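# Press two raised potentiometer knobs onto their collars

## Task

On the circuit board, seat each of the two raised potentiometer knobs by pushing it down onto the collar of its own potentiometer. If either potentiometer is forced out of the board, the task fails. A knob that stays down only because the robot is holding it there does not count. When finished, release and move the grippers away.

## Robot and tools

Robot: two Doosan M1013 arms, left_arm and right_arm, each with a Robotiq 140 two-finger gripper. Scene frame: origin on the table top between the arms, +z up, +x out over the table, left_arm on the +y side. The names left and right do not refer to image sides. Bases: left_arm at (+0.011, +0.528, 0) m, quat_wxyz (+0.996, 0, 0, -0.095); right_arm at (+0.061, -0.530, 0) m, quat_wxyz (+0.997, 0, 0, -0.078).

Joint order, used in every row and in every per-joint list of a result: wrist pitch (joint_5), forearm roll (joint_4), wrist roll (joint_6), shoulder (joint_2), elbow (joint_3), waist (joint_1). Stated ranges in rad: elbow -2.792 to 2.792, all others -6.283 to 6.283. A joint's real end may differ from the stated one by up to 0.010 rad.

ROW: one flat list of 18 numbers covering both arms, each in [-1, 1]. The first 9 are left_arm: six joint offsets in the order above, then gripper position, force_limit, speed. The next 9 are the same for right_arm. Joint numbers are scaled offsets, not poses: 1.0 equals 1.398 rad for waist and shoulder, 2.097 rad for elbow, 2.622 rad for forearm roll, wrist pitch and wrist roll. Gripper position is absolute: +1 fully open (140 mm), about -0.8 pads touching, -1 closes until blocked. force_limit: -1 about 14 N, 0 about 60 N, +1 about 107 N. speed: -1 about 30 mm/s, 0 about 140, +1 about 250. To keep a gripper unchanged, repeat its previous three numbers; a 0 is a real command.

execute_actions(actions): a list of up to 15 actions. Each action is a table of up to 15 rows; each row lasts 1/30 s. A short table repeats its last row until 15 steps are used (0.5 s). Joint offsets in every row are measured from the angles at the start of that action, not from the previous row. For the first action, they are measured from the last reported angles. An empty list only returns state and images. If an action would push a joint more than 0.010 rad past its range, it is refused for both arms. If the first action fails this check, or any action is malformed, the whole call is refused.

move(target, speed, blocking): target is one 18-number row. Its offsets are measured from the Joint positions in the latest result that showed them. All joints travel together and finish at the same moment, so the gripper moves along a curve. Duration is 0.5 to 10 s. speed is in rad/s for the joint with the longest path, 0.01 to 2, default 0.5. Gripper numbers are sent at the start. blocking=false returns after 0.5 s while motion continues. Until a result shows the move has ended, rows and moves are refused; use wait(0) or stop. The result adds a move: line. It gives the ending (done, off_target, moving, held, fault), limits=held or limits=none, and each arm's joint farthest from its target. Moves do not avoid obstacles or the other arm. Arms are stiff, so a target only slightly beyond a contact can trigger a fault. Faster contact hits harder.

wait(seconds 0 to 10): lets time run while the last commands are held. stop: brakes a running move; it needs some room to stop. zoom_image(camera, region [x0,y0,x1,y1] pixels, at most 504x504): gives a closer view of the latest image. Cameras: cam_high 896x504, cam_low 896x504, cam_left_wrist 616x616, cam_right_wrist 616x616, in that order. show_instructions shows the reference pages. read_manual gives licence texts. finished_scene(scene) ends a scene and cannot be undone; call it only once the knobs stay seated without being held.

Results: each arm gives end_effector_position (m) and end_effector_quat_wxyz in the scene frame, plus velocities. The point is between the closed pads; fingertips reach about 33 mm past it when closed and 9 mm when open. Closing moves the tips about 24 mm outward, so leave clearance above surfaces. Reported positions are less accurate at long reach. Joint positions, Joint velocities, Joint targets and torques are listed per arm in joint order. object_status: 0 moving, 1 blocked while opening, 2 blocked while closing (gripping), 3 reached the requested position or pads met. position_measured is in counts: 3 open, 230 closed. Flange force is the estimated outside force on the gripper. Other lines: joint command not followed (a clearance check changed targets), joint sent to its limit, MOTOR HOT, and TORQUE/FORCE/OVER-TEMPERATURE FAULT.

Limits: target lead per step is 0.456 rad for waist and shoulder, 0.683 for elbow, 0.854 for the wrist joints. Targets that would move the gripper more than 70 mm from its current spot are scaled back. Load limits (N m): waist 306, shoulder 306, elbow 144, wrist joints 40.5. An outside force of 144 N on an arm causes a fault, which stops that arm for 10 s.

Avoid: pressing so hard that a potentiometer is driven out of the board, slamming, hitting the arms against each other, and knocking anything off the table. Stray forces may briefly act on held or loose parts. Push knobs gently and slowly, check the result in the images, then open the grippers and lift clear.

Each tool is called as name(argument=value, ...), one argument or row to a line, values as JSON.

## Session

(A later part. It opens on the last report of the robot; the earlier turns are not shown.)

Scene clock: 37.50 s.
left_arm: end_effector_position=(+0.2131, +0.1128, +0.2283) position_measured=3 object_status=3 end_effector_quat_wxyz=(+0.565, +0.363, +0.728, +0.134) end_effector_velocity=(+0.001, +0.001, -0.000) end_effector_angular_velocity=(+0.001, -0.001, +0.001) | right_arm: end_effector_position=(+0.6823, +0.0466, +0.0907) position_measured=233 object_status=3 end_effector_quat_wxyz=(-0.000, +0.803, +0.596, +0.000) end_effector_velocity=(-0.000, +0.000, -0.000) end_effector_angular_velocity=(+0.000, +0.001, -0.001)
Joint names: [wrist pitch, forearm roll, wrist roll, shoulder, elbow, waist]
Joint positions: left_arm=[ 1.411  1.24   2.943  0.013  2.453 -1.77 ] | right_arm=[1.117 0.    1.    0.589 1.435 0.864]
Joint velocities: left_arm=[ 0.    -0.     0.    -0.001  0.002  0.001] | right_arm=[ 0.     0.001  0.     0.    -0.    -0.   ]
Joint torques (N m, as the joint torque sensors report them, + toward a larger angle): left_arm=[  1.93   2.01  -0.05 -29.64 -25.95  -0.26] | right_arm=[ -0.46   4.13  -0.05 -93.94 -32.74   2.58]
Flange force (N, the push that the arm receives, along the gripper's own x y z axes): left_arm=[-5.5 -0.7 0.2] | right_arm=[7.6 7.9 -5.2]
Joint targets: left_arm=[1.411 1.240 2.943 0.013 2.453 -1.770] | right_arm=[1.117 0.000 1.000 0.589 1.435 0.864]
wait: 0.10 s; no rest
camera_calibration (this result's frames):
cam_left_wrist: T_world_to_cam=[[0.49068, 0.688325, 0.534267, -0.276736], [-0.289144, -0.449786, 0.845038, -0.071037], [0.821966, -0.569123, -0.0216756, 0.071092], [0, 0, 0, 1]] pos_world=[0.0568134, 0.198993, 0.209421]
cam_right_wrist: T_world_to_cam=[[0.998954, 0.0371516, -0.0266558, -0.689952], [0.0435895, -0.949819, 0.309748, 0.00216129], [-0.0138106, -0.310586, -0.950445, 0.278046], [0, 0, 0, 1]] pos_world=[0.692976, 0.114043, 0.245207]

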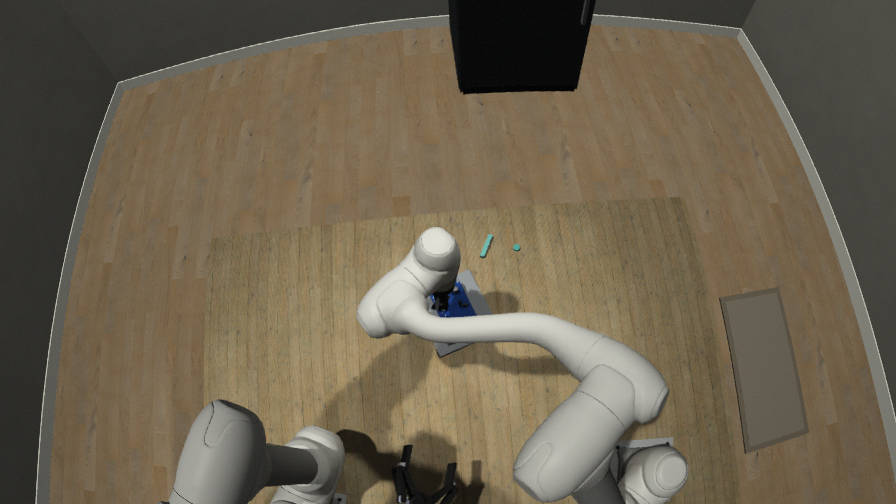

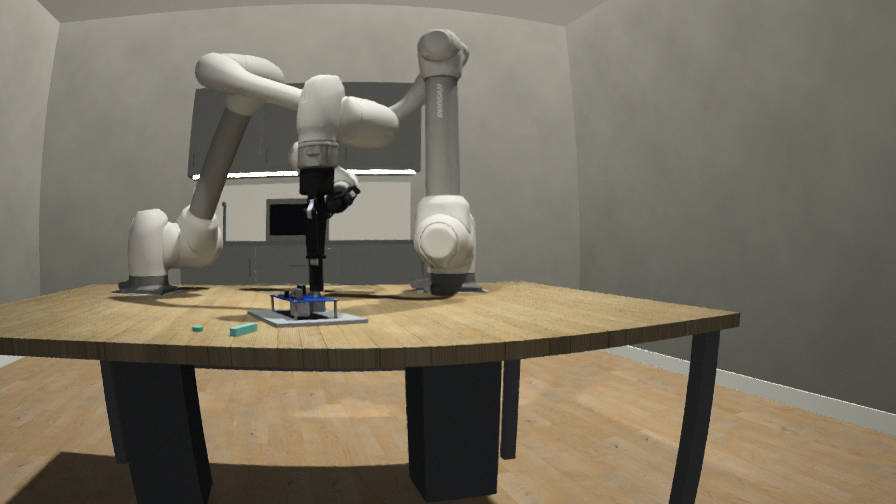

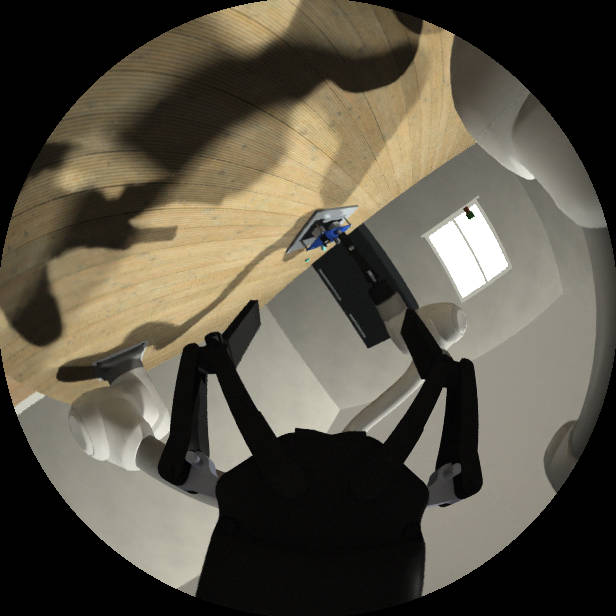

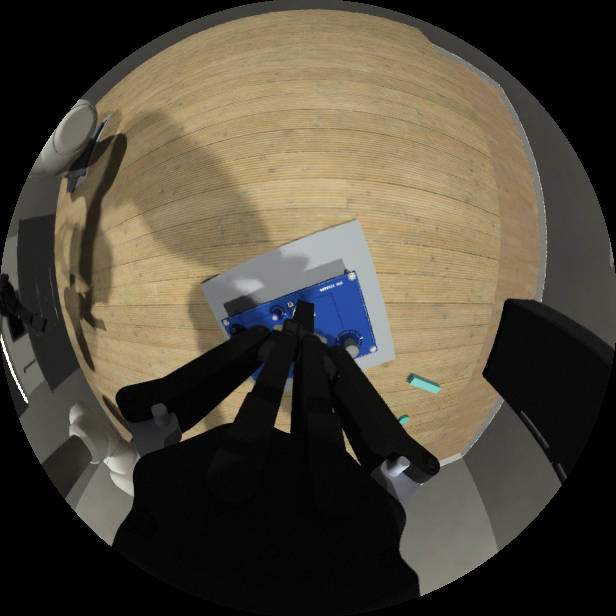

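move(
  target=[0,0,0,0,0,0,1,0,0,-0.0002,0,0,0.000179,0.000131,0,-1,0,0],
  speed=0.01,
)

wait(
  seconds=0.15,
)

wait(
  seconds=0.1,
)

wait(
  seconds=0.1,
)

wait(
  seconds=0.1,
)

Scene clock: 38.53 s.
left_arm: end_effector_position=(+0.2131, +0.1128, +0.2283) position_measured=3 object_status=3 end_effector_quat_wxyz=(+0.565, +0.363, +0.728, +0.134) end_effector_velocity=(-0.000, -0.000, +0.000) end_effector_angular_velocity=(-0.001, -0.000, +0.001) | right_arm: end_effector_position=(+0.6823, +0.0466, +0.0904) position_measured=233 object_status=3 end_effector_quat_wxyz=(-0.000, +0.803, +0.596, +0.000) end_effector_velocity=(-0.000, +0.000, -0.000) end_effector_angular_velocity=(+0.001, +0.001, -0.002)
Joint names: [wrist pitch, forearm roll, wrist roll, shoulder, elbow, waist]
Joint positions: left_arm=[ 1.411  1.24   2.943  0.013  2.453 -1.77 ] | right_arm=[1.117 0.    1.    0.589 1.435 0.864]
Joint velocities: left_arm=[ 0.001 -0.     0.     0.    -0.001  0.   ] | right_arm=[-0.     0.002  0.001  0.     0.     0.   ]
Joint torques (N m, as the joint torque sensors report them, + toward a larger angle): left_arm=[  1.75   2.02   0.   -29.26 -26.4   -1.01] | right_arm=[ -0.04   4.17   0.15 -91.83 -34.37   2.  ]
Flange force (N, the push that the arm receives, along the gripper's own x y z axes): left_arm=[-5.8 0.6 1.7] | right_arm=[1.3 3.7 -4.7]
Joint targets: left_arm=[1.411 1.240 2.943 0.013 2.453 -1.770] | right_arm=[1.117 0.000 1.000 0.589 1.435 0.864]
move: done; limits=none; left_arm: farthest joint: the waist, 0.000 radians from its target (0.000 radians at the start); right_arm: farthest joint: the waist, 0.000 radians from its target (0.000 radians at the start)
camera_calibration (this result's frames):
cam_left_wrist: T_world_to_cam=[[0.49068, 0.688325, 0.534267, -0.276735], [-0.289144, -0.449785, 0.845038, -0.0710371], [0.821966, -0.569124, -0.0216757, 0.071092], [0, 0, 0, 1]] pos_world=[0.0568134, 0.198993, 0.209421]
cam_right_wrist: T_world_to_cam=[[0.998954, 0.0371517, -0.0266566, -0.689961], [0.0435898, -0.949819, 0.309749, 0.00226736], [-0.0138112, -0.310587, -0.950445, 0.277721], [0, 0, 0, 1]] pos_world=[0.692976, 0.114043, 0.244864]

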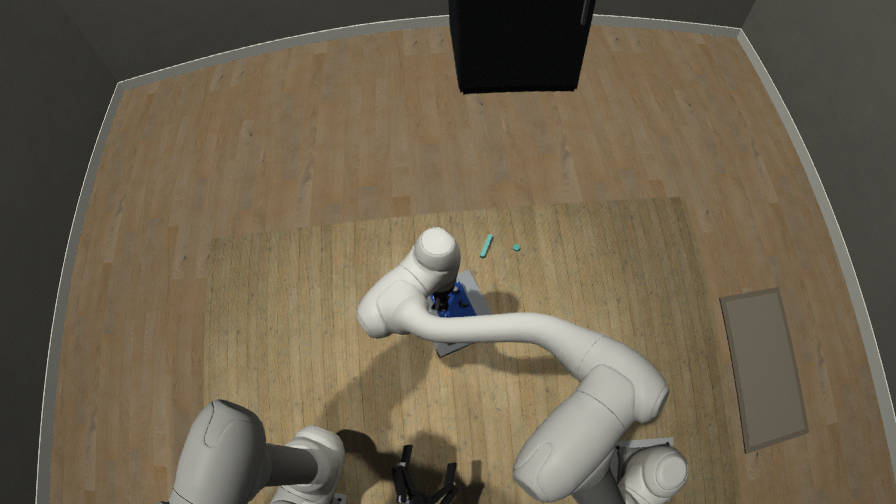

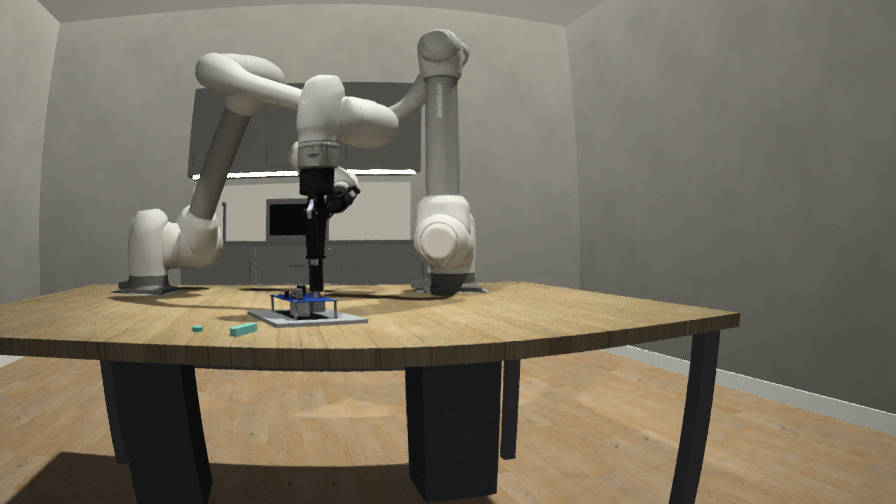

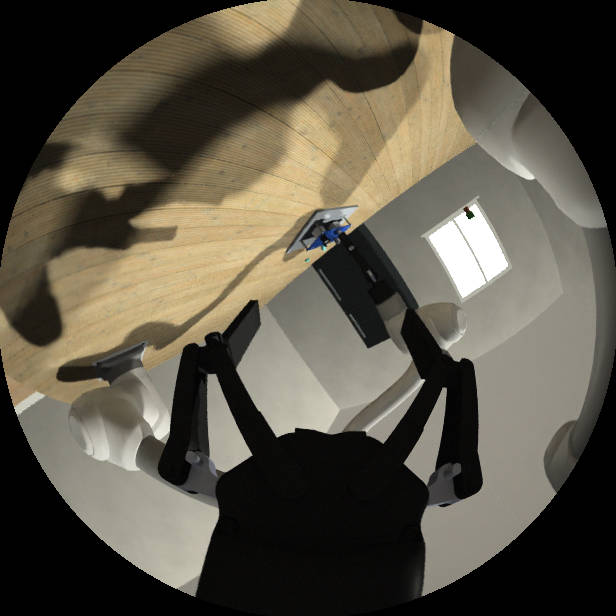

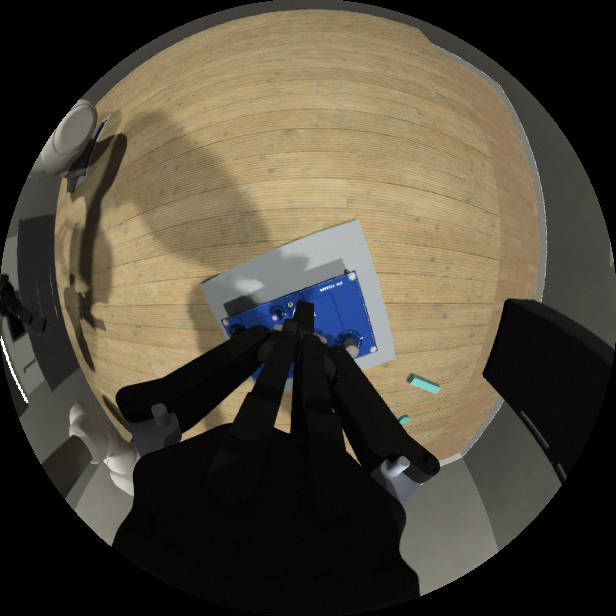

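Scene clock: 38.70 s.
left_arm: end_effector_position=(+0.2131, +0.1128, +0.2283) position_measured=3 object_status=3 end_effector_quat_wxyz=(+0.565, +0.363, +0.728, +0.134) end_effector_velocity=(+0.000, +0.001, -0.000) end_effector_angular_velocity=(+0.001, -0.001, +0.001) | right_arm: end_effector_position=(+0.6823, +0.0466, +0.0904) position_measured=233 object_status=3 end_effector_quat_wxyz=(-0.000, +0.803, +0.596, +0.000) end_effector_velocity=(-0.000, +0.000, +0.000) end_effector_angular_velocity=(+0.001, +0.001, +0.000)
Joint names: [wrist pitch, forearm roll, wrist roll, shoulder, elbow, waist]
Joint positions: left_arm=[ 1.411  1.24   2.943  0.013  2.453 -1.77 ] | right_arm=[1.117 0.    1.    0.589 1.435 0.864]
Joint velocities: left_arm=[0.001 0.    0.    0.    0.001 0.   ] | right_arm=[ 0.     0.002 -0.001  0.    -0.     0.   ]
Joint torques (N m, as the joint torque sensors report them, + toward a larger angle): left_arm=[  1.89   1.99   0.01 -29.44 -25.97  -0.59] | right_arm=[ -0.06   4.33  -0.1  -90.94 -34.15   0.33]
Flange force (N, the push that the arm receives, along the gripper's own x y z axes): left_arm=[-5.5 -0.4 0.9] | right_arm=[1.9 1.4 -5.5]
Joint targets: left_arm=[1.411 1.240 2.943 0.013 2.453 -1.770] | right_arm=[1.117 0.000 1.000 0.589 1.435 0.864]
wait: 0.17 s; no rest
camera_calibration (this result's frames):
cam_left_wrist: T_world_to_cam=[[0.49068, 0.688325, 0.534267, -0.276736], [-0.289144, -0.449786, 0.845038, -0.071037], [0.821966, -0.569123, -0.0216756, 0.071092], [0, 0, 0, 1]] pos_world=[0.0568135, 0.198993, 0.209421]
cam_right_wrist: T_world_to_cam=[[0.998954, 0.0371516, -0.0266563, -0.689962], [0.0435896, -0.949819, 0.309749, 0.00226937], [-0.013811, -0.310587, -0.950445, 0.277715], [0, 0, 0, 1]] pos_world=[0.692976, 0.114043, 0.244858]

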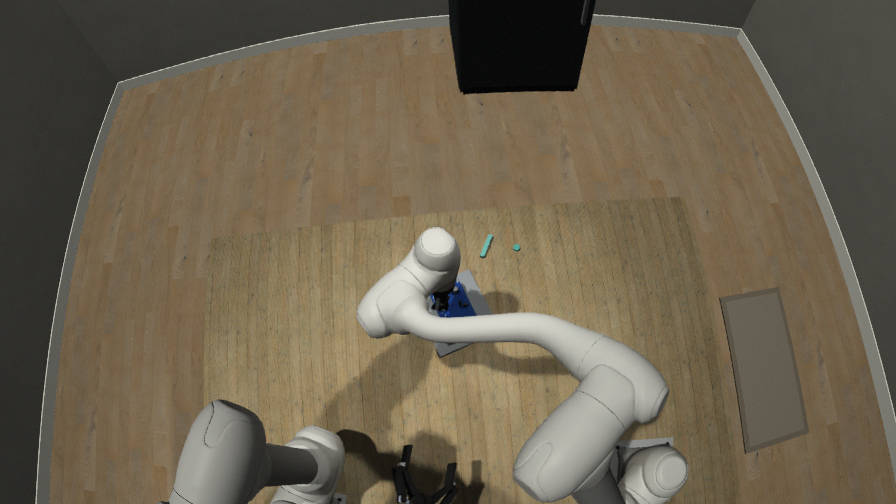

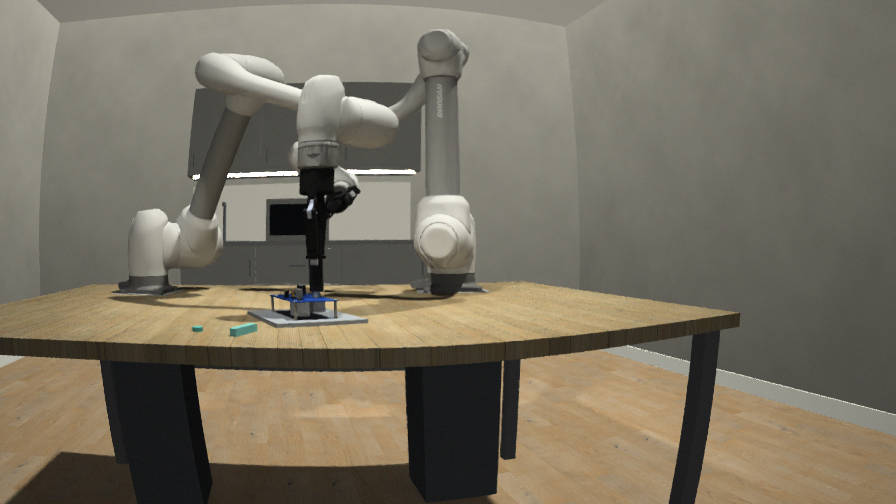

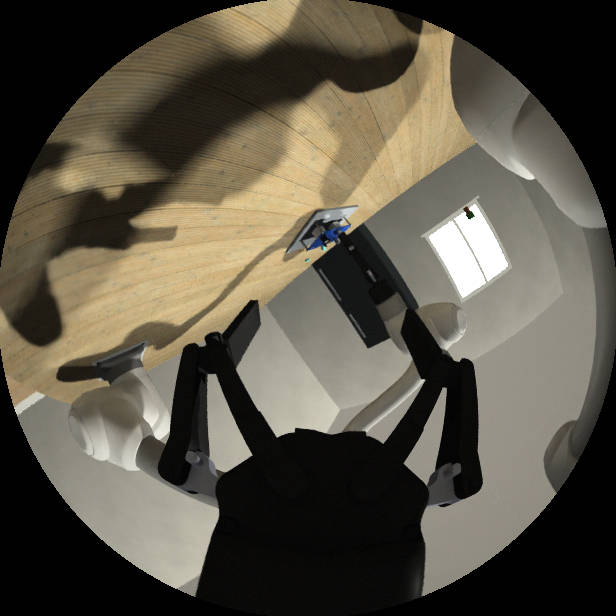

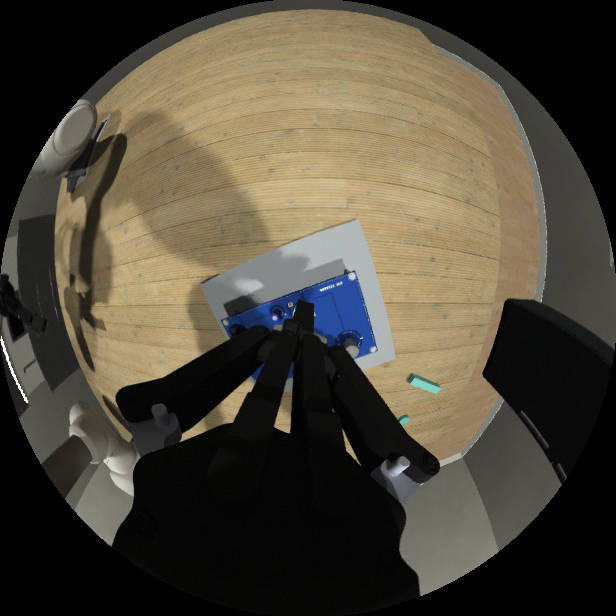

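Scene clock: 38.80 s.
left_arm: end_effector_position=(+0.2131, +0.1128, +0.2283) position_measured=3 object_status=3 end_effector_quat_wxyz=(+0.565, +0.363, +0.728, +0.134) end_effector_velocity=(+0.000, +0.000, +0.000) end_effector_angular_velocity=(+0.000, -0.001, +0.001) | right_arm: end_effector_position=(+0.6823, +0.0466, +0.0904) position_measured=233 object_status=3 end_effector_quat_wxyz=(-0.000, +0.803, +0.596, +0.000) end_effector_velocity=(+0.000, -0.000, +0.000) end_effector_angular_velocity=(-0.000, -0.001, -0.000)
Joint names: [wrist pitch, forearm roll, wrist roll, shoulder, elbow, waist]
Joint positions: left_arm=[ 1.411  1.24   2.943  0.013  2.453 -1.77 ] | right_arm=[1.117 0.    1.    0.589 1.435 0.864]
Joint velocities: left_arm=[ 0.001 -0.    -0.    -0.     0.    -0.   ] | right_arm=[-0.    -0.001  0.    -0.     0.    -0.   ]
Joint torques (N m, as the joint torque sensors report them, + toward a larger angle): left_arm=[  1.89   2.09   0.09 -29.27 -25.77  -1.09] | right_arm=[ -0.22   4.23  -0.13 -93.42 -34.27   5.15]
Flange force (N, the push that the arm receives, along the gripper's own x y z axes): left_arm=[-6.5 -0.2 1.7] | right_arm=[1.8 8.0 -4.0]
Joint targets: left_arm=[1.411 1.240 2.943 0.013 2.453 -1.770] | right_arm=[1.117 0.000 1.000 0.589 1.435 0.864]
wait: 0.10 s; no rest
camera_calibration (this result's frames):
cam_left_wrist: T_world_to_cam=[[0.49068, 0.688325, 0.534267, -0.276735], [-0.289144, -0.449785, 0.845038, -0.071037], [0.821966, -0.569124, -0.0216756, 0.071092], [0, 0, 0, 1]] pos_world=[0.0568135, 0.198993, 0.209421]
cam_right_wrist: T_world_to_cam=[[0.998954, 0.0371516, -0.0266565, -0.689962], [0.0435897, -0.949819, 0.309749, 0.00226965], [-0.0138112, -0.310586, -0.950445, 0.277714], [0, 0, 0, 1]] pos_world=[0.692976, 0.114043, 0.244857]

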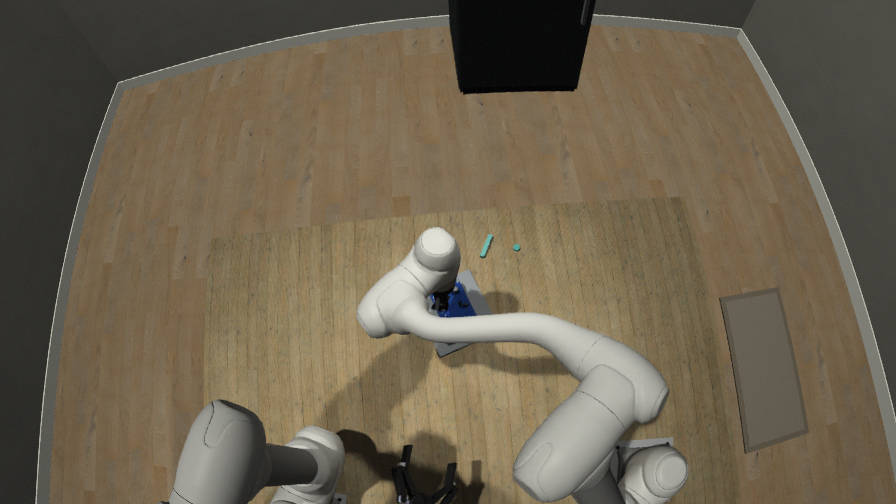

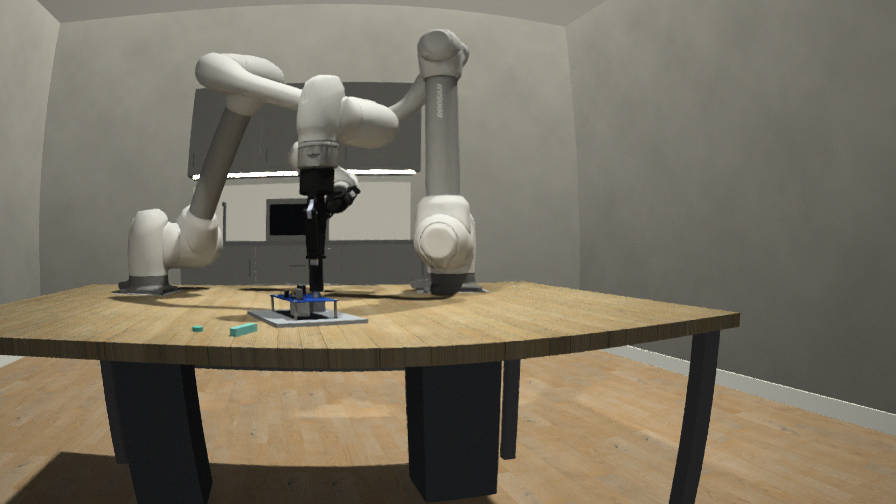

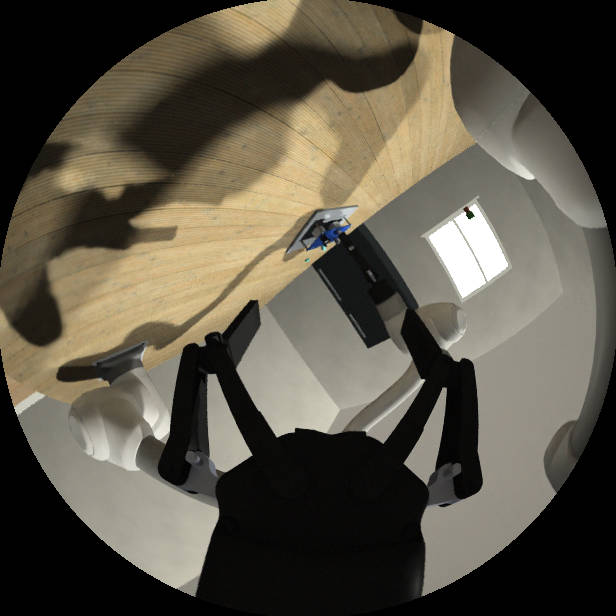

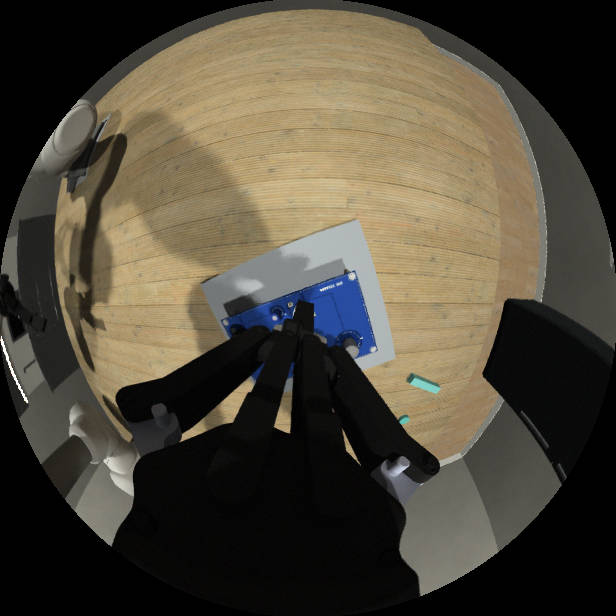

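Scene clock: 38.90 s.
left_arm: end_effector_position=(+0.2131, +0.1128, +0.2283) position_measured=3 object_status=3 end_effector_quat_wxyz=(+0.565, +0.363, +0.728, +0.134) end_effector_velocity=(-0.000, -0.001, +0.000) end_effector_angular_velocity=(-0.001, +0.002, -0.001) | right_arm: end_effector_position=(+0.6823, +0.0466, +0.0904) position_measured=233 object_status=3 end_effector_quat_wxyz=(-0.000, +0.803, +0.596, +0.000) end_effector_velocity=(+0.000, +0.000, +0.000) end_effector_angular_velocity=(+0.001, -0.001, +0.000)
Joint names: [wrist pitch, forearm roll, wrist roll, shoulder, elbow, waist]
Joint positions: left_arm=[ 1.411  1.24   2.943  0.013  2.453 -1.77 ] | right_arm=[1.117 0.    1.    0.589 1.435 0.864]
Joint velocities: left_arm=[-0.001  0.     0.    -0.    -0.001 -0.   ] | right_arm=[-0.001  0.    -0.001  0.    -0.001  0.   ]
Joint torques (N m, as the joint torque sensors report them, + toward a larger angle): left_arm=[  1.87   2.08   0.04 -27.78 -26.32  -1.09] | right_arm=[ -0.02   4.08  -0.3  -91.2  -35.09   3.74]
Flange force (N, the push that the arm receives, along the gripper's own x y z axes): left_arm=[-6.5 4.1 1.1] | right_arm=[-1.8 3.6 -4.6]
Joint targets: left_arm=[1.411 1.240 2.943 0.013 2.453 -1.770] | right_arm=[1.117 0.000 1.000 0.589 1.435 0.864]
wait: 0.10 s; no rest
camera_calibration (this result's frames):
cam_left_wrist: T_world_to_cam=[[0.49068, 0.688325, 0.534267, -0.276735], [-0.289144, -0.449785, 0.845038, -0.0710371], [0.821966, -0.569123, -0.0216756, 0.0710919], [0, 0, 0, 1]] pos_world=[0.0568135, 0.198993, 0.209421]
cam_right_wrist: T_world_to_cam=[[0.998954, 0.0371517, -0.0266564, -0.689962], [0.0435898, -0.949819, 0.309749, 0.00226962], [-0.013811, -0.310587, -0.950445, 0.277714], [0, 0, 0, 1]] pos_world=[0.692976, 0.114043, 0.244857]

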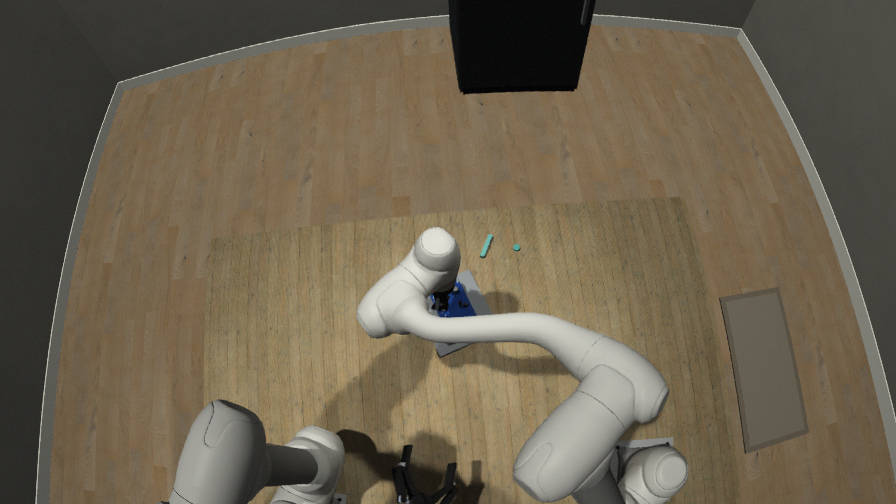

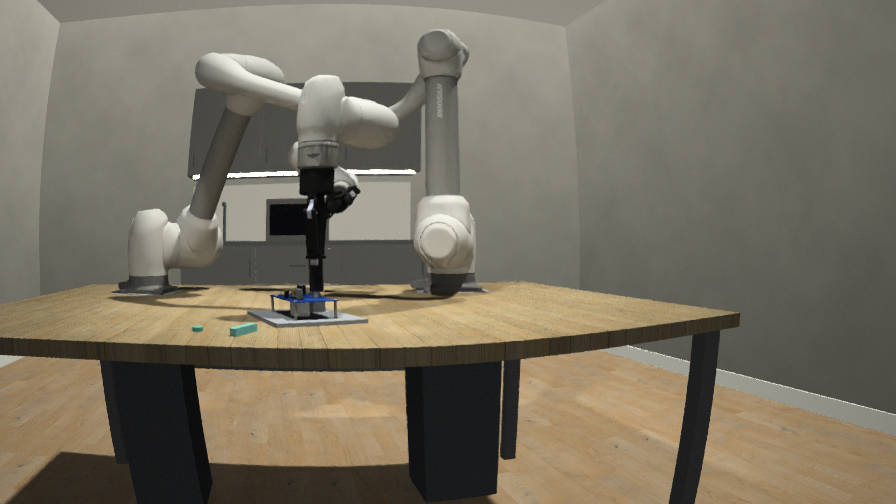

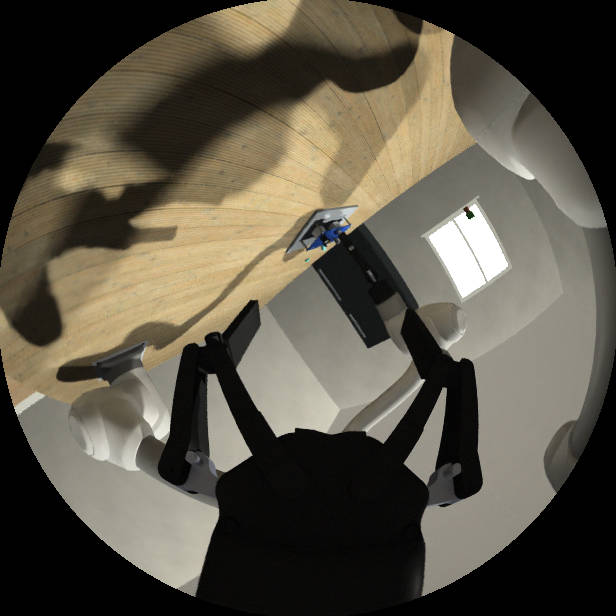

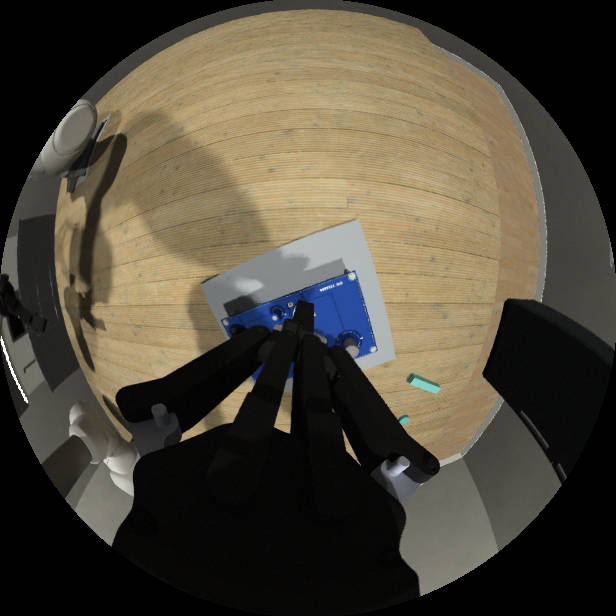

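Scene clock: 39.00 s.
left_arm: end_effector_position=(+0.2131, +0.1128, +0.2283) position_measured=3 object_status=3 end_effector_quat_wxyz=(+0.565, +0.363, +0.728, +0.134) end_effector_velocity=(-0.000, +0.000, -0.001) end_effector_angular_velocity=(+0.002, -0.000, -0.001) | right_arm: end_effector_position=(+0.6823, +0.0466, +0.0904) position_measured=233 object_status=3 end_effector_quat_wxyz=(-0.000, +0.803, +0.596, +0.000) end_effector_velocity=(+0.000, -0.001, -0.000) end_effector_angular_velocity=(-0.001, -0.001, +0.000)
Joint names: [wrist pitch, forearm roll, wrist roll, shoulder, elbow, waist]
Joint positions: left_arm=[ 1.411  1.24   2.943  0.013  2.453 -1.77 ] | right_arm=[1.117 0.    1.    0.589 1.435 0.864]
Joint velocities: left_arm=[-0.001 -0.     0.     0.001  0.001 -0.   ] | right_arm=[-0.    -0.001  0.    -0.     0.001 -0.   ]
Joint torques (N m, as the joint torque sensors report them, + toward a larger angle): left_arm=[  1.83   2.02   0.04 -29.03 -26.37  -0.98] | right_arm=[  0.11   3.89   0.28 -92.37 -34.46   3.09]
Flange force (N, the push that the arm receives, along the gripper's own x y z axes): left_arm=[-5.4 0.8 1.6] | right_arm=[0.7 5.0 -3.9]
Joint targets: left_arm=[1.411 1.240 2.943 0.013 2.453 -1.770] | right_arm=[1.117 0.000 1.000 0.589 1.435 0.864]
wait: 0.10 s; no rest
camera_calibration (this result's frames):
cam_left_wrist: T_world_to_cam=[[0.49068, 0.688325, 0.534267, -0.276735], [-0.289144, -0.449785, 0.845038, -0.071037], [0.821966, -0.569124, -0.0216756, 0.071092], [0, 0, 0, 1]] pos_world=[0.0568135, 0.198993, 0.209421]
cam_right_wrist: T_world_to_cam=[[0.998954, 0.0371517, -0.0266565, -0.689962], [0.0435897, -0.949819, 0.309749, 0.00226969], [-0.0138112, -0.310586, -0.950445, 0.277714], [0, 0, 0, 1]] pos_world=[0.692976, 0.114043, 0.244857]

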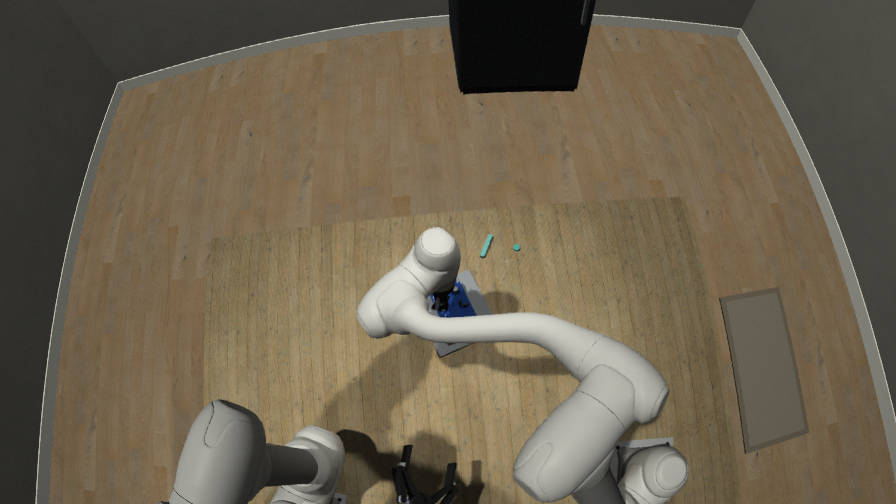

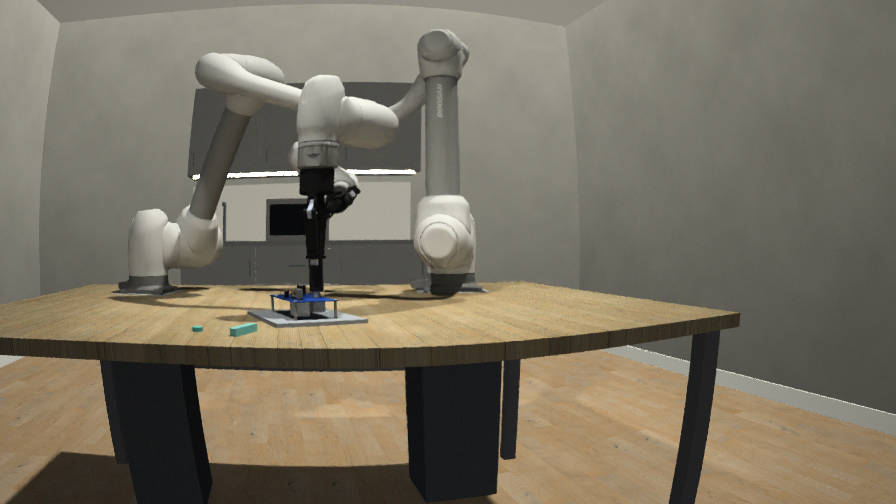

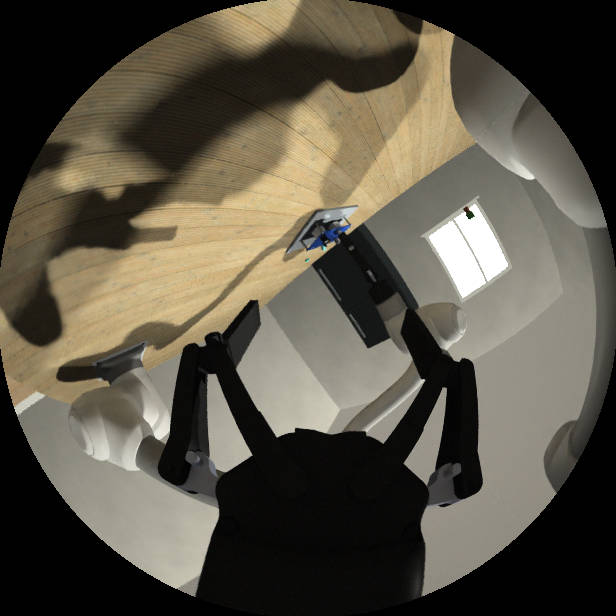

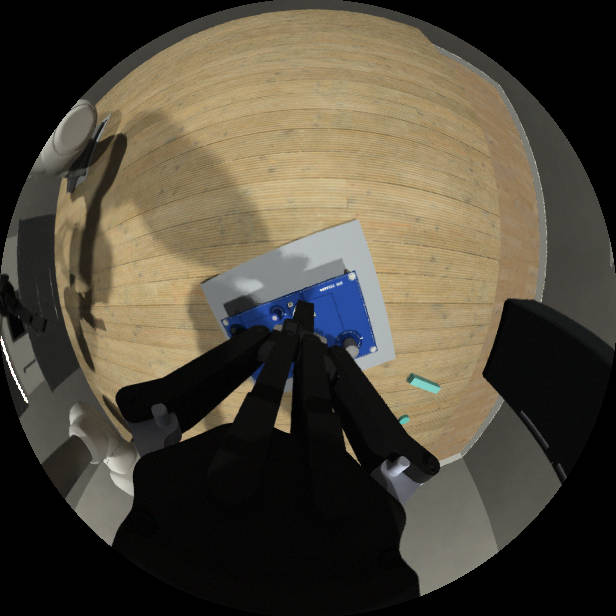

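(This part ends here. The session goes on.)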